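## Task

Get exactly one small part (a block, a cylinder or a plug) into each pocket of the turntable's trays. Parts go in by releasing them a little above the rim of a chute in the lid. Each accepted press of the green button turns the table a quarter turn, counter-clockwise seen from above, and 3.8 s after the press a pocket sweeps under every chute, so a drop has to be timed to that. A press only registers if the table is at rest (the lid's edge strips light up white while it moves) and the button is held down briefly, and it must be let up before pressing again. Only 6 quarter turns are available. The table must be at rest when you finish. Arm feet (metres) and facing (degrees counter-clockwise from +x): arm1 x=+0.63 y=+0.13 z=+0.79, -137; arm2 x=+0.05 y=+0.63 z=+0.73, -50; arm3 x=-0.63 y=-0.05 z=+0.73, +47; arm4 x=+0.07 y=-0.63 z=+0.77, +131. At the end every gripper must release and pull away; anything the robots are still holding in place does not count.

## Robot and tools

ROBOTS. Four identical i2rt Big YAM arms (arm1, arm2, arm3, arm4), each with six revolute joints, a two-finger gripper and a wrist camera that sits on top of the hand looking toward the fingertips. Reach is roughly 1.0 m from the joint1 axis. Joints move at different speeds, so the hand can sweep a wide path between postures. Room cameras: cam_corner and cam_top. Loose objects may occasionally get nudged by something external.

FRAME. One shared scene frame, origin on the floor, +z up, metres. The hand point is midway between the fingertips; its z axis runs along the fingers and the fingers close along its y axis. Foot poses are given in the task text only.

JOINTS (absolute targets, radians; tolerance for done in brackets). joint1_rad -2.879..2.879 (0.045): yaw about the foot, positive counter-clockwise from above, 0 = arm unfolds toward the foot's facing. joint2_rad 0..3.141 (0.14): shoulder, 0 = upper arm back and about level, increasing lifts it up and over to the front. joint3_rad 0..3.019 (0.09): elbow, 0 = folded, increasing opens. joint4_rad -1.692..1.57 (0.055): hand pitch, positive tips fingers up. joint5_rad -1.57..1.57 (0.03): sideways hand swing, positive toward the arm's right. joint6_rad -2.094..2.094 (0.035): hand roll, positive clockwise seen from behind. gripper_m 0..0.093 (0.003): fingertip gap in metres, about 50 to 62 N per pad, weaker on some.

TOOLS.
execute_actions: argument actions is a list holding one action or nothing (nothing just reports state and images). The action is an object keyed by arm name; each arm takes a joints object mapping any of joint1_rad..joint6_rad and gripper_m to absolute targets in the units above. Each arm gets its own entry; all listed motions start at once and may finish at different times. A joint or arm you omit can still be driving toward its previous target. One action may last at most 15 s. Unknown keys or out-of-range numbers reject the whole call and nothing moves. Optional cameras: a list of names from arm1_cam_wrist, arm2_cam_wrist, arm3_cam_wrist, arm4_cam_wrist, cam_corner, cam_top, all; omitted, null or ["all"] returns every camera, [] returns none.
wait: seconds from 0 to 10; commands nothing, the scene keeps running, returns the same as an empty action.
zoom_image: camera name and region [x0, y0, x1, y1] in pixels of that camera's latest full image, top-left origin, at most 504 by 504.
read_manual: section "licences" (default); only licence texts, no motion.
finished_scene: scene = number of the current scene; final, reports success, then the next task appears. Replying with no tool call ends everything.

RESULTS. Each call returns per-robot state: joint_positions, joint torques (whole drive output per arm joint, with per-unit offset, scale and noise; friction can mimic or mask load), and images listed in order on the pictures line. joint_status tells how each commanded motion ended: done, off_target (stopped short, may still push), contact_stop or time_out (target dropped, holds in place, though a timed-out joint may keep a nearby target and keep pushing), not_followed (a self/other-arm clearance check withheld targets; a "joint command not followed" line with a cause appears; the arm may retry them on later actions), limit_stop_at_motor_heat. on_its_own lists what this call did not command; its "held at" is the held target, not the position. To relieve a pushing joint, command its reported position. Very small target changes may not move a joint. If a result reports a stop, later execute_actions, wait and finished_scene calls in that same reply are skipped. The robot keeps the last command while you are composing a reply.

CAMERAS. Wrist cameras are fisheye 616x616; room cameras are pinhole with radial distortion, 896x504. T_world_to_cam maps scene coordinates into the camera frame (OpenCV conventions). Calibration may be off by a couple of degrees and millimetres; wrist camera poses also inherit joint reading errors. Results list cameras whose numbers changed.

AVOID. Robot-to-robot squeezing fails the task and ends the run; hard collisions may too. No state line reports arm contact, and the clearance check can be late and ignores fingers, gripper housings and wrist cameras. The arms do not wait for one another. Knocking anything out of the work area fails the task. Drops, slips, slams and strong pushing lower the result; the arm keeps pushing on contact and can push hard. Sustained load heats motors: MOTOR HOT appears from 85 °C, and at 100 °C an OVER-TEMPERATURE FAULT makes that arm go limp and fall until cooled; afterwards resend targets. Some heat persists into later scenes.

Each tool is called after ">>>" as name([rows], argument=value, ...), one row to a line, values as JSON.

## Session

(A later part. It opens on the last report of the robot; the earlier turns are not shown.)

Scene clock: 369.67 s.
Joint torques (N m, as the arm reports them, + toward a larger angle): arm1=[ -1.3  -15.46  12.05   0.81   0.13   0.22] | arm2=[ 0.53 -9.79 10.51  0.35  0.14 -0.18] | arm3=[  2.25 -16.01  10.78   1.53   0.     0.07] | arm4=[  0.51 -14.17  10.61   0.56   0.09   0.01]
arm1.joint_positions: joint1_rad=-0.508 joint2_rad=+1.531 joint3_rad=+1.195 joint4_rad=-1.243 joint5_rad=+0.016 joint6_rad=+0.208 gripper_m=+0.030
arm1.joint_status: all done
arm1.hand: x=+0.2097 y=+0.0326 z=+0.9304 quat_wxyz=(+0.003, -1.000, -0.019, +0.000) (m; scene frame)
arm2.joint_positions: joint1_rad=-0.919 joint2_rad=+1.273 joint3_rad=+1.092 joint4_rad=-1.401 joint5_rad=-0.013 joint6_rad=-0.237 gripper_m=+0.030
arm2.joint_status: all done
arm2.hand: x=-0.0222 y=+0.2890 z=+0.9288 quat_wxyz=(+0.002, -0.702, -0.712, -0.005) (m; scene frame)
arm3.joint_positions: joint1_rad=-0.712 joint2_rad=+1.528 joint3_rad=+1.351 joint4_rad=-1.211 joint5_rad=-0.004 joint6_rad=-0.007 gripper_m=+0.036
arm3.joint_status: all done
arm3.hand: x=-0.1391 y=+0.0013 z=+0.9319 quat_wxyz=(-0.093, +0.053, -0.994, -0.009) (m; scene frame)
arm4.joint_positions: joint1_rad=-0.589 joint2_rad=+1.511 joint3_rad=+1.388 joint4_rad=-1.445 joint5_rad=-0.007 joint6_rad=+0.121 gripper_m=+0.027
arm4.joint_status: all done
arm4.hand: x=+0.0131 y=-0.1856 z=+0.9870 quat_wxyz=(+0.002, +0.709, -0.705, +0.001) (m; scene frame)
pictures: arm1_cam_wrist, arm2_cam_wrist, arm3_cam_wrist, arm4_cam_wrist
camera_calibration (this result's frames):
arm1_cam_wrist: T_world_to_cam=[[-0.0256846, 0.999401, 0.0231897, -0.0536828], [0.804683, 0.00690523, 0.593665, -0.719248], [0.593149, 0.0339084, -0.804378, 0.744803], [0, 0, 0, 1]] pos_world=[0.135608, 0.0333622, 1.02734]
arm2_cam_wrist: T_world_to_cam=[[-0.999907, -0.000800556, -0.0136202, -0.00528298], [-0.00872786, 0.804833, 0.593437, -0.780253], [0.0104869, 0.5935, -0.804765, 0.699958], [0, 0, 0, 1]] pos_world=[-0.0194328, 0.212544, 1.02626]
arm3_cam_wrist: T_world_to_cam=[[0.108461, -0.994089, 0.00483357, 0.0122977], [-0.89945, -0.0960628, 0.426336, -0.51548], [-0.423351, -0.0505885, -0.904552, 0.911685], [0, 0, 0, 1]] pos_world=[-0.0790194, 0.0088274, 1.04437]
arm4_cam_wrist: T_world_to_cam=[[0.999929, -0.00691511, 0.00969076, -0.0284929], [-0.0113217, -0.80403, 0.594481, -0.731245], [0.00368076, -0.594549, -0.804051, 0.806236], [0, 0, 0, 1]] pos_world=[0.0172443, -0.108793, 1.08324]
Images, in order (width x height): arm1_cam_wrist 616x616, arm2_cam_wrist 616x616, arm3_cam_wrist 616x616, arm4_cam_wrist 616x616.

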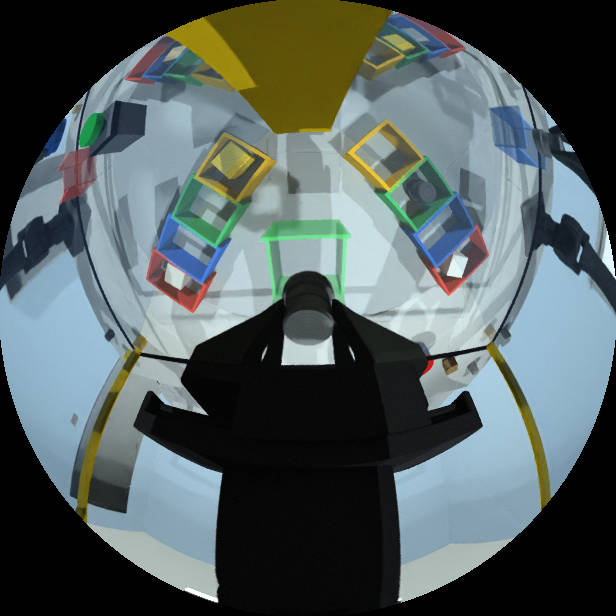

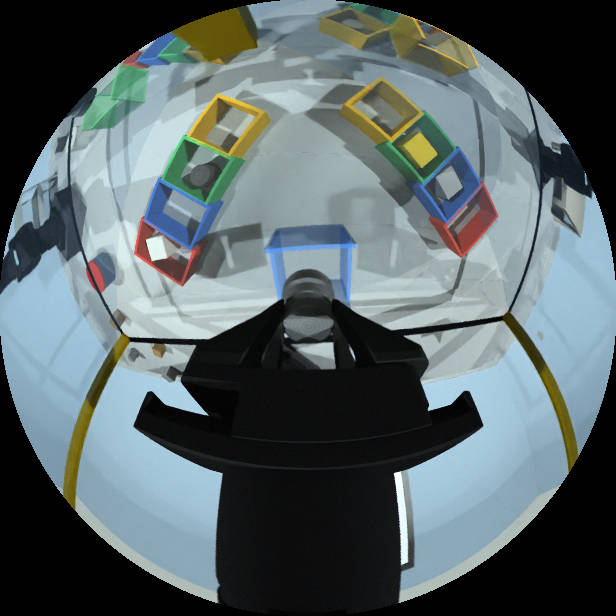

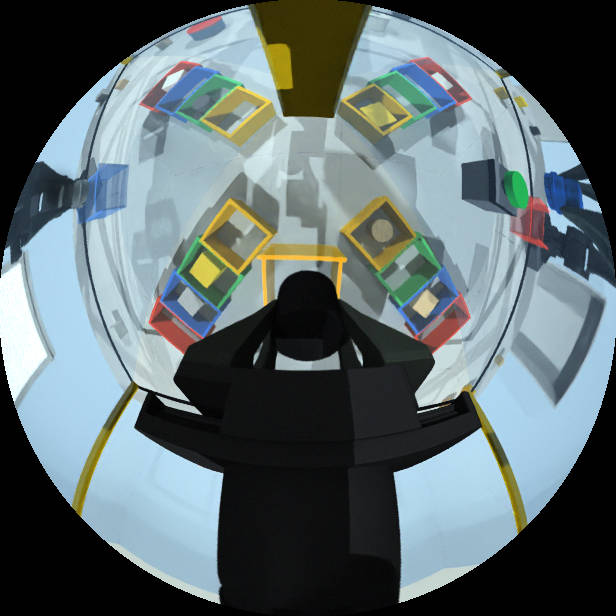

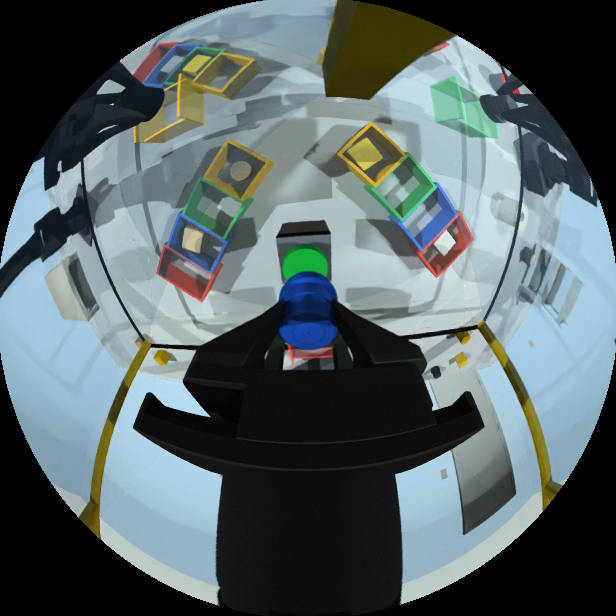

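>>> execute_actions([
  {"arm4":{"joints":{"joint2_rad":1.52,"joint3_rad":1.272,"joint4_rad":-1.29}}},
], cameras=["cam_top"])

>>> execute_actions([
  {"arm4":{"joints":{"joint1_rad":-0.547,"joint2_rad":1.165}}},
], cameras=[])

>>> execute_actions([
  {"arm4":{"joints":{"joint3_rad":0.93,"joint4_rad":-1.32}}},
], cameras=[])

>>> wait(seconds=0.7)

>>> execute_actions([
  {"arm1":{"joints":{"gripper_m":0.065}},"arm2":{"joints":{"gripper_m":0.065}},"arm3":{"joints":{"gripper_m":0.065}},"arm4":{"joints":{"gripper_m":0.065}}},
], cameras=[])

>>> execute_actions([
  {"arm1":{"joints":{"joint2_rad":0.9,"joint3_rad":0.9,"joint4_rad":-1.55,"joint6_rad":-0.43}},"arm2":{"joints":{"joint2_rad":0.9,"joint4_rad":-1.65,"joint6_rad":0}},"arm3":{"joints":{"joint2_rad":0.9,"joint3_rad":1.1,"joint4_rad":-1.65,"joint6_rad":0.08}},"arm4":{"joints":{"joint2_rad":0.9,"joint3_rad":1.0,"joint4_rad":-1.55,"joint6_rad":0}}},
], cameras=["cam_top"])

>>> execute_actions([
  {"arm1":{"joints":{"joint1_rad":1.03,"gripper_m":0.093}},"arm2":{"joints":{"joint1_rad":-2.015,"gripper_m":0.093}},"arm3":{"joints":{"joint1_rad":-2.21,"gripper_m":0.093}},"arm4":{"joints":{"joint1_rad":-2.405,"joint3_rad":1.11,"gripper_m":0.093}}},
], cameras=[])

>>> execute_actions([
  {"arm1":{"joints":{"joint2_rad":1.41,"joint3_rad":0.69,"joint4_rad":-0.82}},"arm2":{"joints":{"joint2_rad":1.56,"joint3_rad":1.04,"joint4_rad":-1.035}},"arm3":{"joints":{"joint2_rad":1.71,"joint3_rad":1.27,"joint4_rad":-1.075}},"arm4":{"joints":{"joint2_rad":1.675,"joint4_rad":-0.94}}},
])

Scene clock: 406.10 s.
Joint torques (N m, as the arm reports them, + toward a larger angle): arm1=[ -1.4  -15.59  12.04   0.8    0.14   0.23] | arm2=[ 0.84 -9.51 10.58  0.41  0.15 -0.18] | arm3=[  2.16 -14.6   10.84   1.54  -0.01   0.07] | arm4=[  0.25 -12.36   7.41   1.04   0.11   0.03]
arm1.joint_positions: joint1_rad=-0.508 joint2_rad=+1.531 joint3_rad=+1.195 joint4_rad=-1.243 joint5_rad=+0.016 joint6_rad=+0.208 gripper_m=+0.030
arm1.joint_status: not commanded
arm1.hand: x=+0.2097 y=+0.0326 z=+0.9304 quat_wxyz=(+0.003, -1.000, -0.019, +0.000) (m; scene frame)
arm2.joint_positions: joint1_rad=-0.919 joint2_rad=+1.273 joint3_rad=+1.092 joint4_rad=-1.401 joint5_rad=-0.013 joint6_rad=-0.237 gripper_m=+0.030
arm2.joint_status: not commanded
arm2.hand: x=-0.0222 y=+0.2890 z=+0.9288 quat_wxyz=(+0.002, -0.702, -0.712, -0.005) (m; scene frame)
arm3.joint_positions: joint1_rad=-0.712 joint2_rad=+1.528 joint3_rad=+1.351 joint4_rad=-1.211 joint5_rad=-0.004 joint6_rad=-0.007 gripper_m=+0.036
arm3.joint_status: not commanded
arm3.hand: x=-0.1391 y=+0.0013 z=+0.9319 quat_wxyz=(-0.093, +0.053, -0.994, -0.009) (m; scene frame)
arm4.joint_positions: joint1_rad=-0.589 joint2_rad=+1.518 joint3_rad=+1.273 joint4_rad=-1.309 joint5_rad=-0.007 joint6_rad=+0.121 gripper_m=+0.027
arm4.joint_status: all done
arm4.hand: x=+0.0136 y=-0.1881 z=+0.9410 quat_wxyz=(-0.002, +0.709, -0.705, -0.005) (m; scene frame)
pictures: cam_top
Images, in order (width x height): cam_top 896x504.

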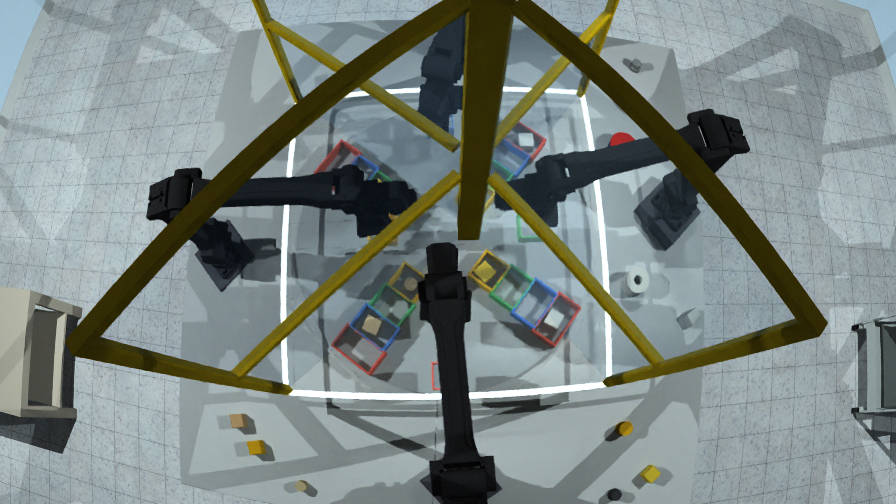

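Scene clock: 407.43 s.
Joint torques (N m, as the arm reports them, + toward a larger angle): arm1=[ -1.43 -15.51  12.03   0.81   0.14   0.23] | arm2=[ 0.66 -9.71 10.55  0.36  0.14 -0.19] | arm3=[  2.03 -15.09  10.74   1.68  -0.02   0.08] | arm4=[ 0.45 -7.78  8.87  1.31  0.06 -0.06]
arm1.joint_positions: joint1_rad=-0.508 joint2_rad=+1.531 joint3_rad=+1.195 joint4_rad=-1.243 joint5_rad=+0.016 joint6_rad=+0.208 gripper_m=+0.030
arm1.joint_status: not commanded
arm1.hand: x=+0.2097 y=+0.0326 z=+0.9304 quat_wxyz=(+0.003, -1.000, -0.019, +0.000) (m; scene frame)
arm2.joint_positions: joint1_rad=-0.919 joint2_rad=+1.273 joint3_rad=+1.092 joint4_rad=-1.401 joint5_rad=-0.013 joint6_rad=-0.237 gripper_m=+0.030
arm2.joint_status: not commanded
arm2.hand: x=-0.0222 y=+0.2890 z=+0.9288 quat_wxyz=(+0.002, -0.702, -0.712, -0.005) (m; scene frame)
arm3.joint_positions: joint1_rad=-0.712 joint2_rad=+1.528 joint3_rad=+1.351 joint4_rad=-1.211 joint5_rad=-0.004 joint6_rad=-0.007 gripper_m=+0.036
arm3.joint_status: not commanded
arm3.hand: x=-0.1391 y=+0.0013 z=+0.9319 quat_wxyz=(-0.093, +0.053, -0.994, -0.009) (m; scene frame)
arm4.joint_positions: joint1_rad=-0.547 joint2_rad=+1.168 joint3_rad=+1.263 joint4_rad=-1.303 joint5_rad=-0.006 joint6_rad=+0.121 gripper_m=+0.027
arm4.joint_status: all done
arm4.hand: x=+0.0013 y=-0.2306 z=+1.0791 quat_wxyz=(-0.105, +0.713, -0.678, -0.142) (m; scene frame)
pictures: none
No camera images: the call's "cameras" was empty. Leave "cameras" out to get every camera's image.

Scene clock: 408.47 s.
Joint torques (N m, as the arm reports them, + toward a larger angle): arm1=[ -1.38 -15.59  12.04   0.8    0.14   0.22] | arm2=[ 0.72 -9.77 10.56  0.36  0.15 -0.18] | arm3=[  2.17 -14.88  10.77   1.51   0.     0.08] | arm4=[ 0.47 -6.96  7.69 -0.37  0.06 -0.01]
arm1.joint_positions: joint1_rad=-0.508 joint2_rad=+1.531 joint3_rad=+1.195 joint4_rad=-1.243 joint5_rad=+0.016 joint6_rad=+0.208 gripper_m=+0.030
arm1.joint_status: not commanded
arm1.hand: x=+0.2097 y=+0.0326 z=+0.9304 quat_wxyz=(+0.003, -1.000, -0.019, +0.000) (m; scene frame)
arm2.joint_positions: joint1_rad=-0.919 joint2_rad=+1.273 joint3_rad=+1.092 joint4_rad=-1.401 joint5_rad=-0.013 joint6_rad=-0.237 gripper_m=+0.030
arm2.joint_status: not commanded
arm2.hand: x=-0.0222 y=+0.2890 z=+0.9288 quat_wxyz=(+0.002, -0.702, -0.712, -0.005) (m; scene frame)
arm3.joint_positions: joint1_rad=-0.712 joint2_rad=+1.528 joint3_rad=+1.351 joint4_rad=-1.211 joint5_rad=-0.004 joint6_rad=-0.007 gripper_m=+0.036
arm3.joint_status: not commanded
arm3.hand: x=-0.1391 y=+0.0013 z=+0.9319 quat_wxyz=(-0.093, +0.053, -0.994, -0.009) (m; scene frame)
arm4.joint_positions: joint1_rad=-0.547 joint2_rad=+1.169 joint3_rad=+0.923 joint4_rad=-1.312 joint5_rad=-0.006 joint6_rad=+0.121 gripper_m=+0.027
arm4.joint_status: all done
arm4.hand: x=+0.0178 y=-0.3237 z=+0.9348 quat_wxyz=(-0.001, +0.724, -0.690, -0.003) (m; scene frame)
pictures: none
No camera images: the call's "cameras" was empty. Leave "cameras" out to get every camera's image.

Scene clock: 409.17 s.
Joint torques (N m, as the arm reports them, + toward a larger angle): arm1=[ -1.3  -15.58  12.03   0.8    0.13   0.22] | arm2=[ 0.84 -9.54 10.57  0.46  0.17 -0.19] | arm3=[  2.24 -14.92  10.76   1.56   0.     0.08] | arm4=[ 0.79 -7.44  7.86 -0.08  0.06  0.  ]
arm1.joint_positions: joint1_rad=-0.508 joint2_rad=+1.531 joint3_rad=+1.195 joint4_rad=-1.243 joint5_rad=+0.016 joint6_rad=+0.208 gripper_m=+0.030
arm1.joint_status: not commanded
arm1.hand: x=+0.2097 y=+0.0326 z=+0.9304 quat_wxyz=(+0.003, -1.000, -0.019, +0.000) (m; scene frame)
arm2.joint_positions: joint1_rad=-0.919 joint2_rad=+1.273 joint3_rad=+1.092 joint4_rad=-1.401 joint5_rad=-0.013 joint6_rad=-0.237 gripper_m=+0.030
arm2.joint_status: not commanded
arm2.hand: x=-0.0222 y=+0.2890 z=+0.9288 quat_wxyz=(+0.002, -0.702, -0.712, -0.005) (m; scene frame)
arm3.joint_positions: joint1_rad=-0.712 joint2_rad=+1.528 joint3_rad=+1.351 joint4_rad=-1.211 joint5_rad=-0.004 joint6_rad=-0.007 gripper_m=+0.036
arm3.joint_status: not commanded
arm3.hand: x=-0.1391 y=+0.0013 z=+0.9319 quat_wxyz=(-0.093, +0.053, -0.994, -0.009) (m; scene frame)
arm4.joint_positions: joint1_rad=-0.547 joint2_rad=+1.169 joint3_rad=+0.923 joint4_rad=-1.312 joint5_rad=-0.006 joint6_rad=+0.121 gripper_m=+0.027
arm4.joint_status: all done
arm4.hand: x=+0.0178 y=-0.3237 z=+0.9348 quat_wxyz=(-0.001, +0.724, -0.690, -0.003) (m; scene frame)
wait: 0.70 s; at rest by 0.27 s
pictures: arm1_cam_wrist, arm2_cam_wrist, arm3_cam_wrist, arm4_cam_wrist, cam_corner, cam_top
camera_calibration (this result's frames):
arm1_cam_wrist: T_world_to_cam=[[-0.0256846, 0.999401, 0.0231897, -0.0536828], [0.804683, 0.00690523, 0.593665, -0.719248], [0.593149, 0.0339084, -0.804378, 0.744803], [0, 0, 0, 1]] pos_world=[0.135608, 0.0333622, 1.02734]
arm2_cam_wrist: T_world_to_cam=[[-0.999907, -0.000800556, -0.0136202, -0.00528298], [-0.00872786, 0.804833, 0.593437, -0.780253], [0.0104869, 0.5935, -0.804765, 0.699958], [0, 0, 0, 1]] pos_world=[-0.0194328, 0.212544, 1.02626]
arm3_cam_wrist: T_world_to_cam=[[0.108461, -0.994089, 0.00483357, 0.0122977], [-0.89945, -0.0960628, 0.426336, -0.51548], [-0.423351, -0.0505885, -0.904552, 0.911685], [0, 0, 0, 1]] pos_world=[-0.0790194, 0.0088274, 1.04437]
arm4_cam_wrist: T_world_to_cam=[[0.999335, 0.0353709, 0.00881233, -0.0191431], [0.023489, -0.809718, 0.586349, -0.806078], [0.0278752, -0.585753, -0.81001, 0.690189], [0, 0, 0, 1]] pos_world=[0.0188252, -0.247738, 1.03187]
Images, in order (width x height): arm1_cam_wrist 616x616, arm2_cam_wrist 616x616, arm3_cam_wrist 616x616, arm4_cam_wrist 616x616, cam_corner 896x504, cam_top 896x504.

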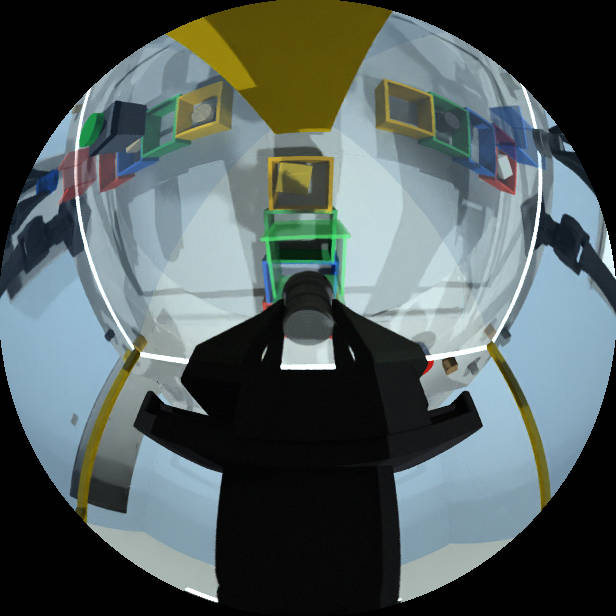

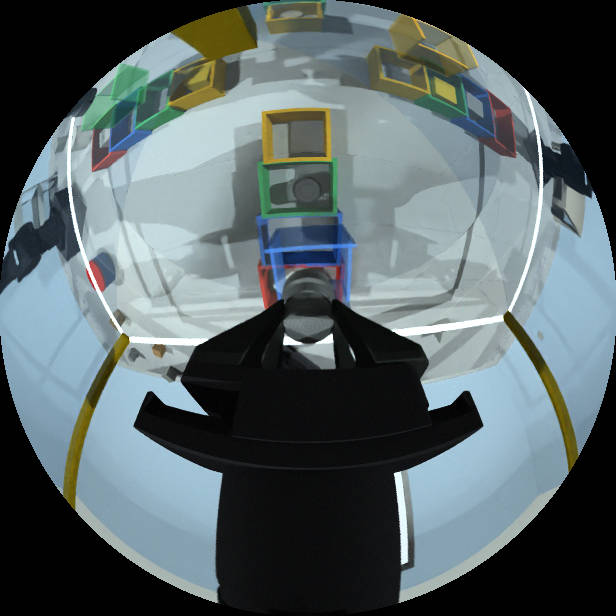

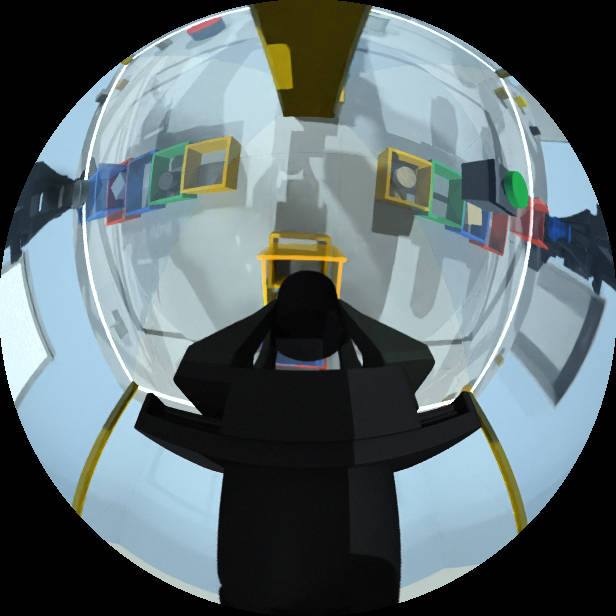

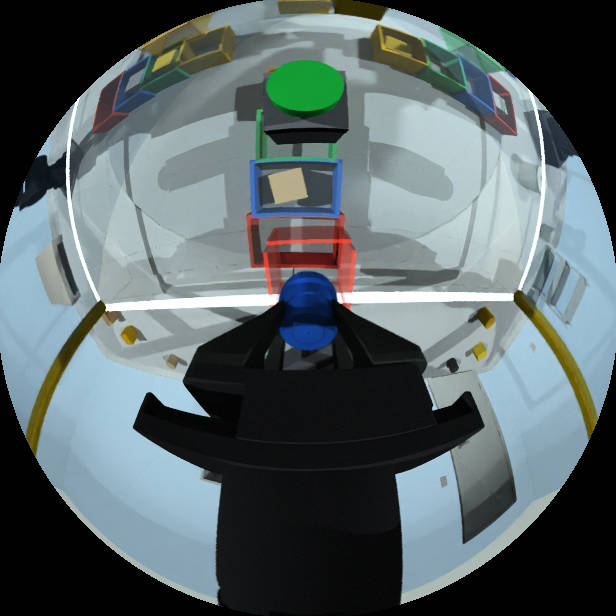

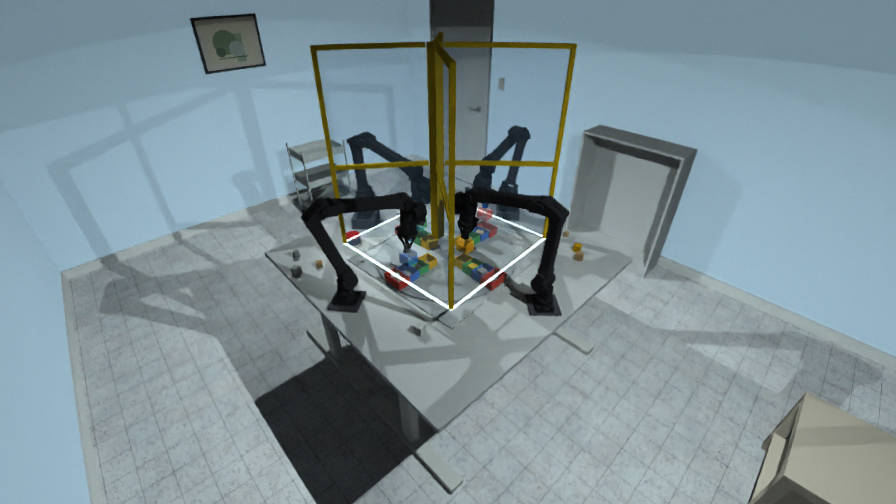

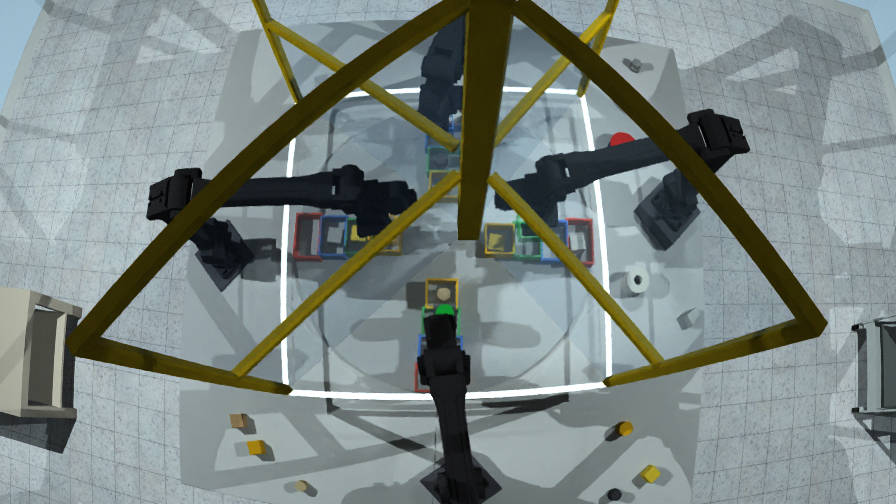

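Scene clock: 409.77 s.
Joint torques (N m, as the arm reports them, + toward a larger angle): arm1=[ -1.42 -15.4   12.05   0.81   0.13   0.22] | arm2=[ 0.8  -9.24 10.54  0.44  0.15 -0.2 ] | arm3=[  2.13 -15.29  10.84   1.51   0.     0.08] | arm4=[ 0.65 -6.83  8.06 -0.19  0.07  0.03]
arm1.joint_positions: joint1_rad=-0.508 joint2_rad=+1.529 joint3_rad=+1.195 joint4_rad=-1.243 joint5_rad=+0.016 joint6_rad=+0.208 gripper_m=+0.065
arm1.joint_status: all done
arm1.hand: x=+0.2098 y=+0.0326 z=+0.9310 quat_wxyz=(+0.003, -1.000, -0.018, +0.001) (m; scene frame)
arm2.joint_positions: joint1_rad=-0.919 joint2_rad=+1.273 joint3_rad=+1.092 joint4_rad=-1.401 joint5_rad=-0.013 joint6_rad=-0.237 gripper_m=+0.065
arm2.joint_status: all done
arm2.hand: x=-0.0222 y=+0.2890 z=+0.9288 quat_wxyz=(+0.002, -0.702, -0.712, -0.005) (m; scene frame)
arm3.joint_positions: joint1_rad=-0.712 joint2_rad=+1.528 joint3_rad=+1.351 joint4_rad=-1.211 joint5_rad=-0.004 joint6_rad=-0.007 gripper_m=+0.065
arm3.joint_status: all done
arm3.hand: x=-0.1391 y=+0.0013 z=+0.9319 quat_wxyz=(-0.093, +0.053, -0.994, -0.009) (m; scene frame)
arm4.joint_positions: joint1_rad=-0.547 joint2_rad=+1.169 joint3_rad=+0.923 joint4_rad=-1.312 joint5_rad=-0.006 joint6_rad=+0.121 gripper_m=+0.065
arm4.joint_status: all done
arm4.hand: x=+0.0178 y=-0.3237 z=+0.9348 quat_wxyz=(-0.001, +0.724, -0.690, -0.003) (m; scene frame)
pictures: none
No camera images: the call's "cameras" was empty. Leave "cameras" out to get every camera's image.

Scene clock: 411.40 s.
Joint torques (N m, as the arm reports them, + toward a larger angle): arm1=[-1.44 -2.14  9.6  -0.18  0.08 -0.03] | arm2=[ 0.89 -2.93 10.8   0.26  0.16  0.14] | arm3=[ 2.2  -2.7   7.77  0.23 -0.01  0.1 ] | arm4=[ 0.75 -3.63 11.58 -0.37  0.05 -0.22]
arm1.joint_positions: joint1_rad=-0.508 joint2_rad=+0.891 joint3_rad=+0.897 joint4_rad=-1.538 joint5_rad=+0.016 joint6_rad=-0.416 gripper_m=+0.065
arm1.joint_status: all done
arm1.hand: x=+0.4091 y=+0.0833 z=+1.0135 quat_wxyz=(+0.005, -0.946, -0.324, +0.023) (m; scene frame)
arm2.joint_positions: joint1_rad=-0.919 joint2_rad=+0.886 joint3_rad=+1.092 joint4_rad=-1.646 joint5_rad=-0.013 joint6_rad=-0.014 gripper_m=+0.065
arm2.joint_status: all done
arm2.hand: x=+0.0028 y=+0.3939 z=+1.0321 quat_wxyz=(-0.041, -0.775, -0.629, +0.051) (m; scene frame)
arm3.joint_positions: joint1_rad=-0.712 joint2_rad=+0.896 joint3_rad=+1.102 joint4_rad=-1.640 joint5_rad=-0.004 joint6_rad=+0.071 gripper_m=+0.065
arm3.joint_status: all done
arm3.hand: x=-0.3866 y=-0.0242 z=+1.0314 quat_wxyz=(-0.070, +0.015, -0.997, -0.011) (m; scene frame)
arm4.joint_positions: joint1_rad=-0.547 joint2_rad=+0.895 joint3_rad=+0.948 joint4_rad=-1.539 joint5_rad=-0.006 joint6_rad=+0.010 gripper_m=+0.065
arm4.joint_status: all done
arm4.hand: x=+0.0291 y=-0.3918 z=+1.0122 quat_wxyz=(-0.024, +0.760, -0.648, -0.030) (m; scene frame)
pictures: cam_top
Images, in order (width x height): cam_top 896x504.

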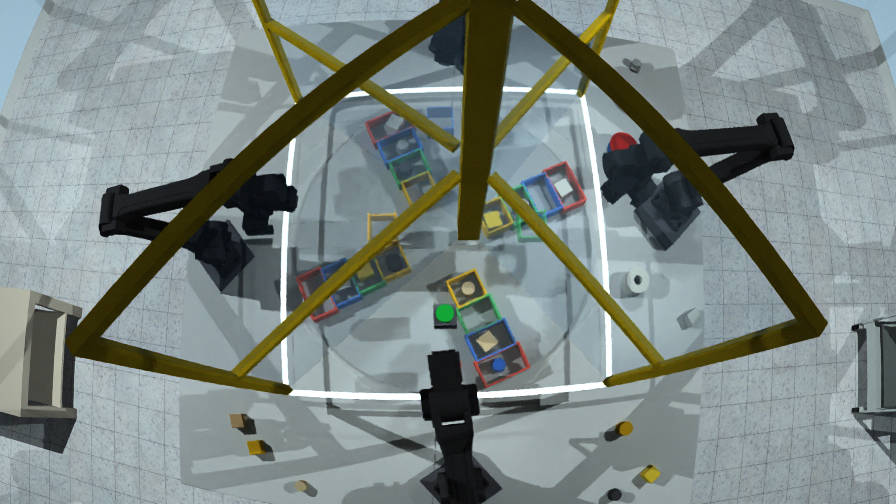

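Scene clock: 413.33 s.
Joint torques (N m, as the arm reports them, + toward a larger angle): arm1=[-0.03 -2.28  9.59 -0.17  0.09  0.  ] | arm2=[ 0.18 -2.79 10.88  0.3   0.15  0.13] | arm3=[ 0.41 -3.04  7.78  0.34 -0.06  0.08] | arm4=[ 0.5  -3.44 11.59  0.14  0.08 -0.19]
arm1.joint_positions: joint1_rad=+1.021 joint2_rad=+0.894 joint3_rad=+0.897 joint4_rad=-1.538 joint5_rad=+0.016 joint6_rad=-0.418 gripper_m=+0.093
arm1.joint_status: all done
arm1.hand: x=+0.6740 y=-0.0888 z=+1.0137 quat_wxyz=(-0.005, -0.457, -0.889, +0.025) (m; scene frame)
arm2.joint_positions: joint1_rad=-2.011 joint2_rad=+0.886 joint3_rad=+1.092 joint4_rad=-1.646 joint5_rad=-0.013 joint6_rad=-0.013 gripper_m=+0.093
arm2.joint_status: all done
arm2.hand: x=-0.1783 y=+0.5665 z=+1.0343 quat_wxyz=(-0.012, -0.988, -0.134, +0.069) (m; scene frame)
arm3.joint_positions: joint1_rad=-2.202 joint2_rad=+0.898 joint3_rad=+1.102 joint4_rad=-1.640 joint5_rad=-0.003 joint6_rad=+0.072 gripper_m=+0.093
arm3.joint_status: all done
arm3.hand: x=-0.5867 y=-0.2912 z=+1.0287 quat_wxyz=(-0.054, -0.666, -0.743, +0.037) (m; scene frame)
arm4.joint_positions: joint1_rad=-2.403 joint2_rad=+0.899 joint3_rad=+1.059 joint4_rad=-1.540 joint5_rad=-0.006 joint6_rad=+0.008 gripper_m=+0.093
arm4.joint_status: all done
arm4.hand: x=+0.3309 y=-0.6582 z=+1.0605 quat_wxyz=(-0.098, -0.062, -0.993, +0.005) (m; scene frame)
pictures: none
No camera images: the call's "cameras" was empty. Leave "cameras" out to get every camera's image.

Scene clock: 414.77 s.
Joint torques (N m, as the arm reports them, + toward a larger angle): arm1=[-0.09 -8.8   8.03  0.96  0.08  0.  ] | arm2=[  0.14 -11.36   8.35   0.61   0.16   0.13] | arm3=[  1.11 -17.29   8.56   1.08  -0.04   0.08] | arm4=[  0.48 -13.98   9.8    0.64   0.03  -0.2 ]
arm1.joint_positions: joint1_rad=+1.021 joint2_rad=+1.408 joint3_rad=+0.680 joint4_rad=-0.835 joint5_rad=+0.016 joint6_rad=-0.418 gripper_m=+0.093
arm1.joint_status: all done
arm1.hand: x=+0.6903 y=-0.1754 z=+0.8058 quat_wxyz=(+0.004, -0.457, -0.889, +0.014) (m; scene frame)
arm2.joint_positions: joint1_rad=-2.011 joint2_rad=+1.558 joint3_rad=+1.041 joint4_rad=-1.044 joint5_rad=-0.013 joint6_rad=-0.013 gripper_m=+0.093
arm2.joint_status: all done
arm2.hand: x=-0.3532 y=+0.5219 z=+0.8102 quat_wxyz=(-0.005, -0.991, -0.134, +0.009) (m; scene frame)
arm3.joint_positions: joint1_rad=-2.202 joint2_rad=+1.723 joint3_rad=+1.248 joint4_rad=-1.089 joint5_rad=-0.003 joint6_rad=+0.072 gripper_m=+0.093
arm3.joint_status: all done
arm3.hand: x=-0.5423 y=-0.5277 z=+0.7988 quat_wxyz=(-0.003, -0.668, -0.744, -0.002) (m; scene frame)
arm4.joint_positions: joint1_rad=-2.403 joint2_rad=+1.686 joint3_rad=+1.062 joint4_rad=-0.954 joint5_rad=-0.006 joint6_rad=+0.008 gripper_m=+0.093
arm4.joint_status: all done
arm4.hand: x=+0.5093 y=-0.6805 z=+0.8029 quat_wxyz=(+0.001, -0.062, -0.998, +0.000) (m; scene frame)
pictures: arm1_cam_wrist, arm2_cam_wrist, arm3_cam_wrist, arm4_cam_wrist, cam_corner, cam_top
camera_calibration (this result's frames):
arm1_cam_wrist: T_world_to_cam=[[-0.81909, -0.571866, 0.0453974, 0.423576], [-0.440667, 0.677886, 0.588458, -0.0489603], [-0.367294, 0.461995, -0.807252, 1.10694], [0, 0, 0, 1]] pos_world=[0.731943, -0.235982, 0.903162]
arm2_cam_wrist: T_world_to_cam=[[-0.253316, 0.967238, -0.0167624, -0.576697], [0.792602, 0.217451, 0.569647, -0.2913], [0.554629, 0.131014, -0.821719, 0.917088], [0, 0, 0, 1]] pos_world=[-0.423845, 0.500995, 0.909859]
arm3_cam_wrist: T_world_to_cam=[[-0.993754, -0.111499, 0.00450271, -0.600874], [-0.087771, 0.805921, 0.585481, -0.0831883], [-0.0689092, 0.581429, -0.810673, 1.04458], [0, 0, 0, 1]] pos_world=[-0.532441, -0.607302, 0.898223]
arm4_cam_wrist: T_world_to_cam=[[-0.13711, -0.990498, 0.0106708, -0.617307], [-0.797803, 0.116809, 0.591494, 0.0155327], [-0.587121, 0.0725867, -0.806239, 1.11884], [0, 0, 0, 1]] pos_world=[0.58465, -0.694469, 0.899455]
Images, in order (width x height): arm1_cam_wrist 616x616, arm2_cam_wrist 616x616, arm3_cam_wrist 616x616, arm4_cam_wrist 616x616, cam_corner 896x504, cam_top 896x504.

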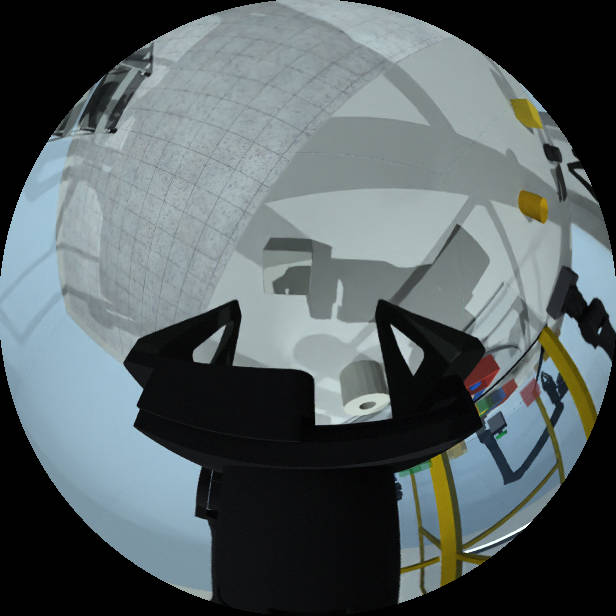

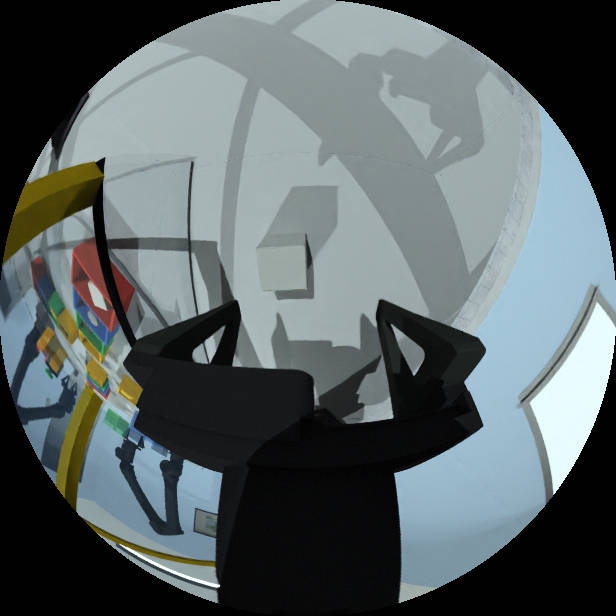

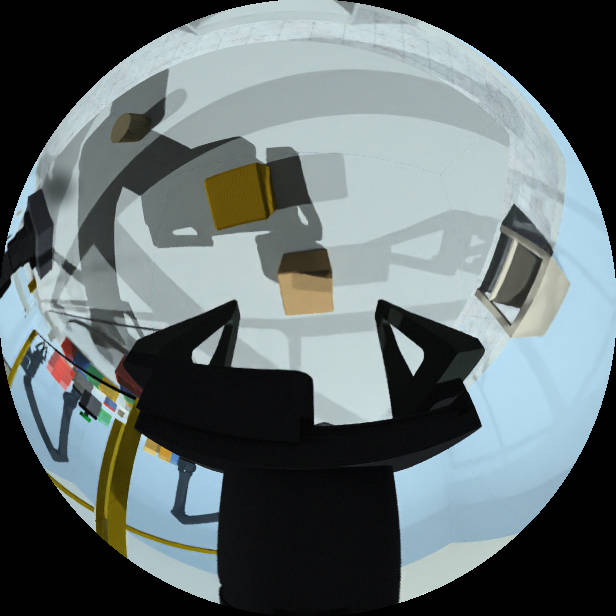

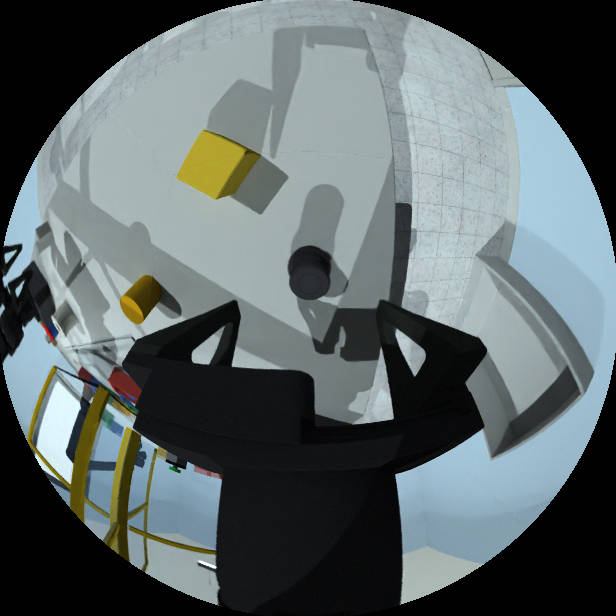

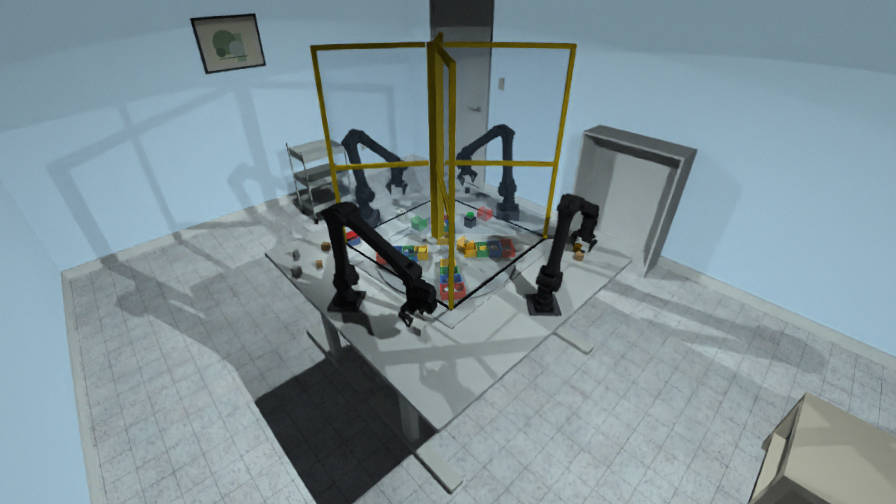

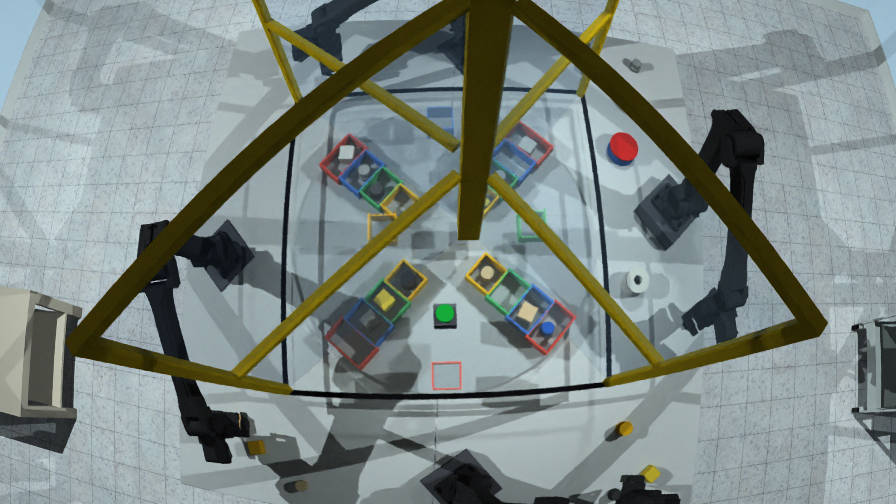

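>>> execute_actions([
  {"arm1":{"joints":{"joint1_rad":1.078,"joint2_rad":1.558,"joint3_rad":0.634,"joint4_rad":-0.62,"joint6_rad":-0.36}},"arm2":{"joints":{"joint1_rad":-1.957,"joint2_rad":1.69,"joint3_rad":1.0,"joint4_rad":-0.875}},"arm3":{"joints":{"joint2_rad":1.788,"joint3_rad":1.193,"joint4_rad":-0.95,"joint6_rad":-0.01}},"arm4":{"joints":{"joint2_rad":1.78,"joint3_rad":1.038,"joint4_rad":-0.803}}},
], cameras=["arm1_cam_wrist","arm2_cam_wrist","arm3_cam_wrist","arm4_cam_wrist"])

Scene clock: 428.90 s.
Joint torques (N m, as the arm reports them, + toward a larger angle): arm1=[ -0.23 -11.01   6.35   0.96   0.1    0.23] | arm2=[  0.38 -12.1    7.46   0.54   0.15   0.12] | arm3=[  0.8  -15.78   6.86   1.2   -0.06  -0.03] | arm4=[  0.11 -14.68   5.9    0.64   0.04  -0.15]
arm1.joint_positions: joint1_rad=+1.070 joint2_rad=+1.567 joint3_rad=+0.627 joint4_rad=-0.636 joint5_rad=+0.016 joint6_rad=-0.373 gripper_m=+0.093
arm1.joint_status: all done
arm1.hand: x=+0.7047 y=-0.1713 z=+0.7458 quat_wxyz=(+0.007, -0.455, -0.890, +0.010) (m; scene frame)
arm2.joint_positions: joint1_rad=-1.957 joint2_rad=+1.688 joint3_rad=+1.001 joint4_rad=-0.884 joint5_rad=-0.013 joint6_rad=-0.013 gripper_m=+0.093
arm2.joint_status: all done
arm2.hand: x=-0.3565 y=+0.4976 z=+0.7454 quat_wxyz=(-0.004, -0.987, -0.161, +0.004) (m; scene frame)
arm3.joint_positions: joint1_rad=-2.202 joint2_rad=+1.797 joint3_rad=+1.188 joint4_rad=-0.965 joint5_rad=-0.003 joint6_rad=+0.000 gripper_m=+0.093
arm3.joint_status: all done
arm3.hand: x=-0.5425 y=-0.5249 z=+0.7446 quat_wxyz=(+0.001, -0.640, -0.768, -0.006) (m; scene frame)
arm4.joint_positions: joint1_rad=-2.403 joint2_rad=+1.794 joint3_rad=+1.034 joint4_rad=-0.817 joint5_rad=-0.006 joint6_rad=+0.008 gripper_m=+0.093
arm4.joint_status: all done
arm4.hand: x=+0.5155 y=-0.6815 z=+0.7485 quat_wxyz=(+0.000, -0.062, -0.998, +0.000) (m; scene frame)
pictures: arm1_cam_wrist, arm2_cam_wrist, arm3_cam_wrist, arm4_cam_wrist
camera_calibration (this result's frames):
arm1_cam_wrist: T_world_to_cam=[[-0.816403, -0.57599, 0.0414936, 0.440784], [-0.44233, 0.66991, 0.596293, -0.0161977], [-0.371256, 0.468461, -0.801694, 1.0617], [0, 0, 0, 1]] pos_world=[0.746856, -0.232628, 0.84253]
arm2_cam_wrist: T_world_to_cam=[[-0.304737, 0.952298, -0.0162634, -0.566345], [0.774286, 0.257645, 0.578014, -0.279268], [0.554632, 0.16355, -0.815865, 0.848306], [0, 0, 0, 1]] pos_world=[-0.426851, 0.472541, 0.844313]
arm3_cam_wrist: T_world_to_cam=[[-0.982983, -0.183638, 0.00463724, -0.632697], [-0.145074, 0.79155, 0.593634, -0.098435], [-0.112684, 0.58286, -0.804722, 0.971525], [0, 0, 0, 1]] pos_world=[-0.526735, -0.604533, 0.843176]
arm4_cam_wrist: T_world_to_cam=[[-0.137112, -0.990498, 0.0106629, -0.616887], [-0.798028, 0.116833, 0.591187, 0.0530954], [-0.586815, 0.0725497, -0.806464, 1.07869], [0, 0, 0, 1]] pos_world=[0.590781, -0.695488, 0.845114]
Images, in order (width x height): arm1_cam_wrist 616x616, arm2_cam_wrist 616x616, arm3_cam_wrist 616x616, arm4_cam_wrist 616x616.

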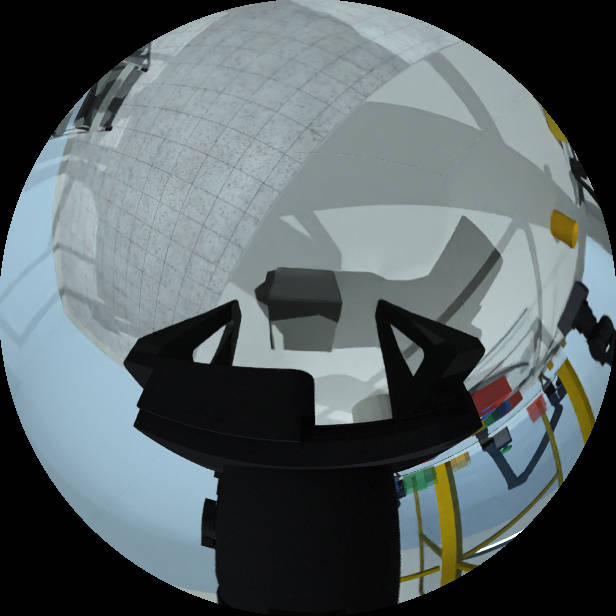

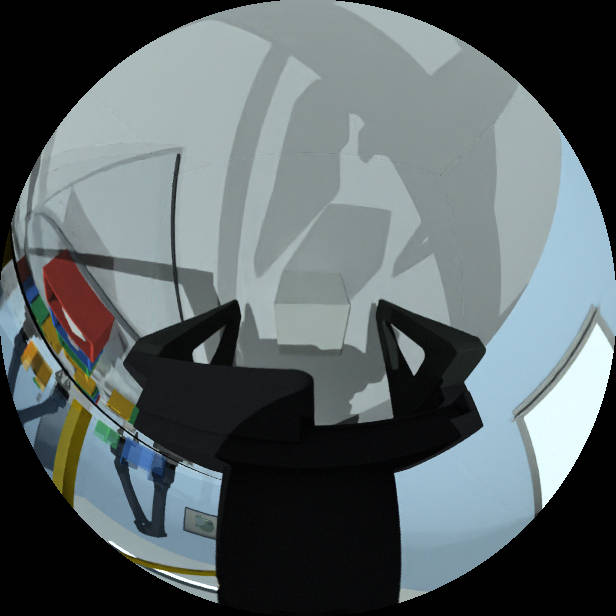

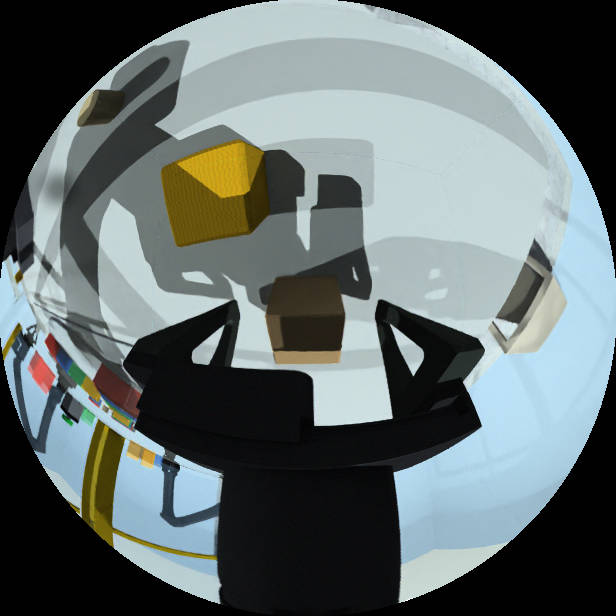

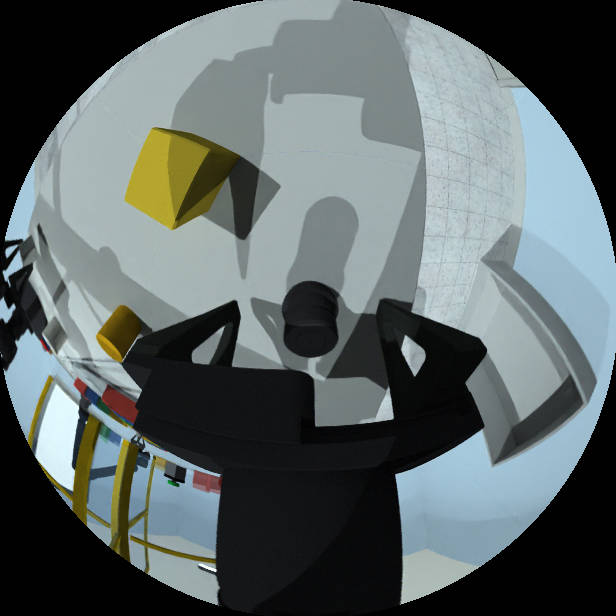

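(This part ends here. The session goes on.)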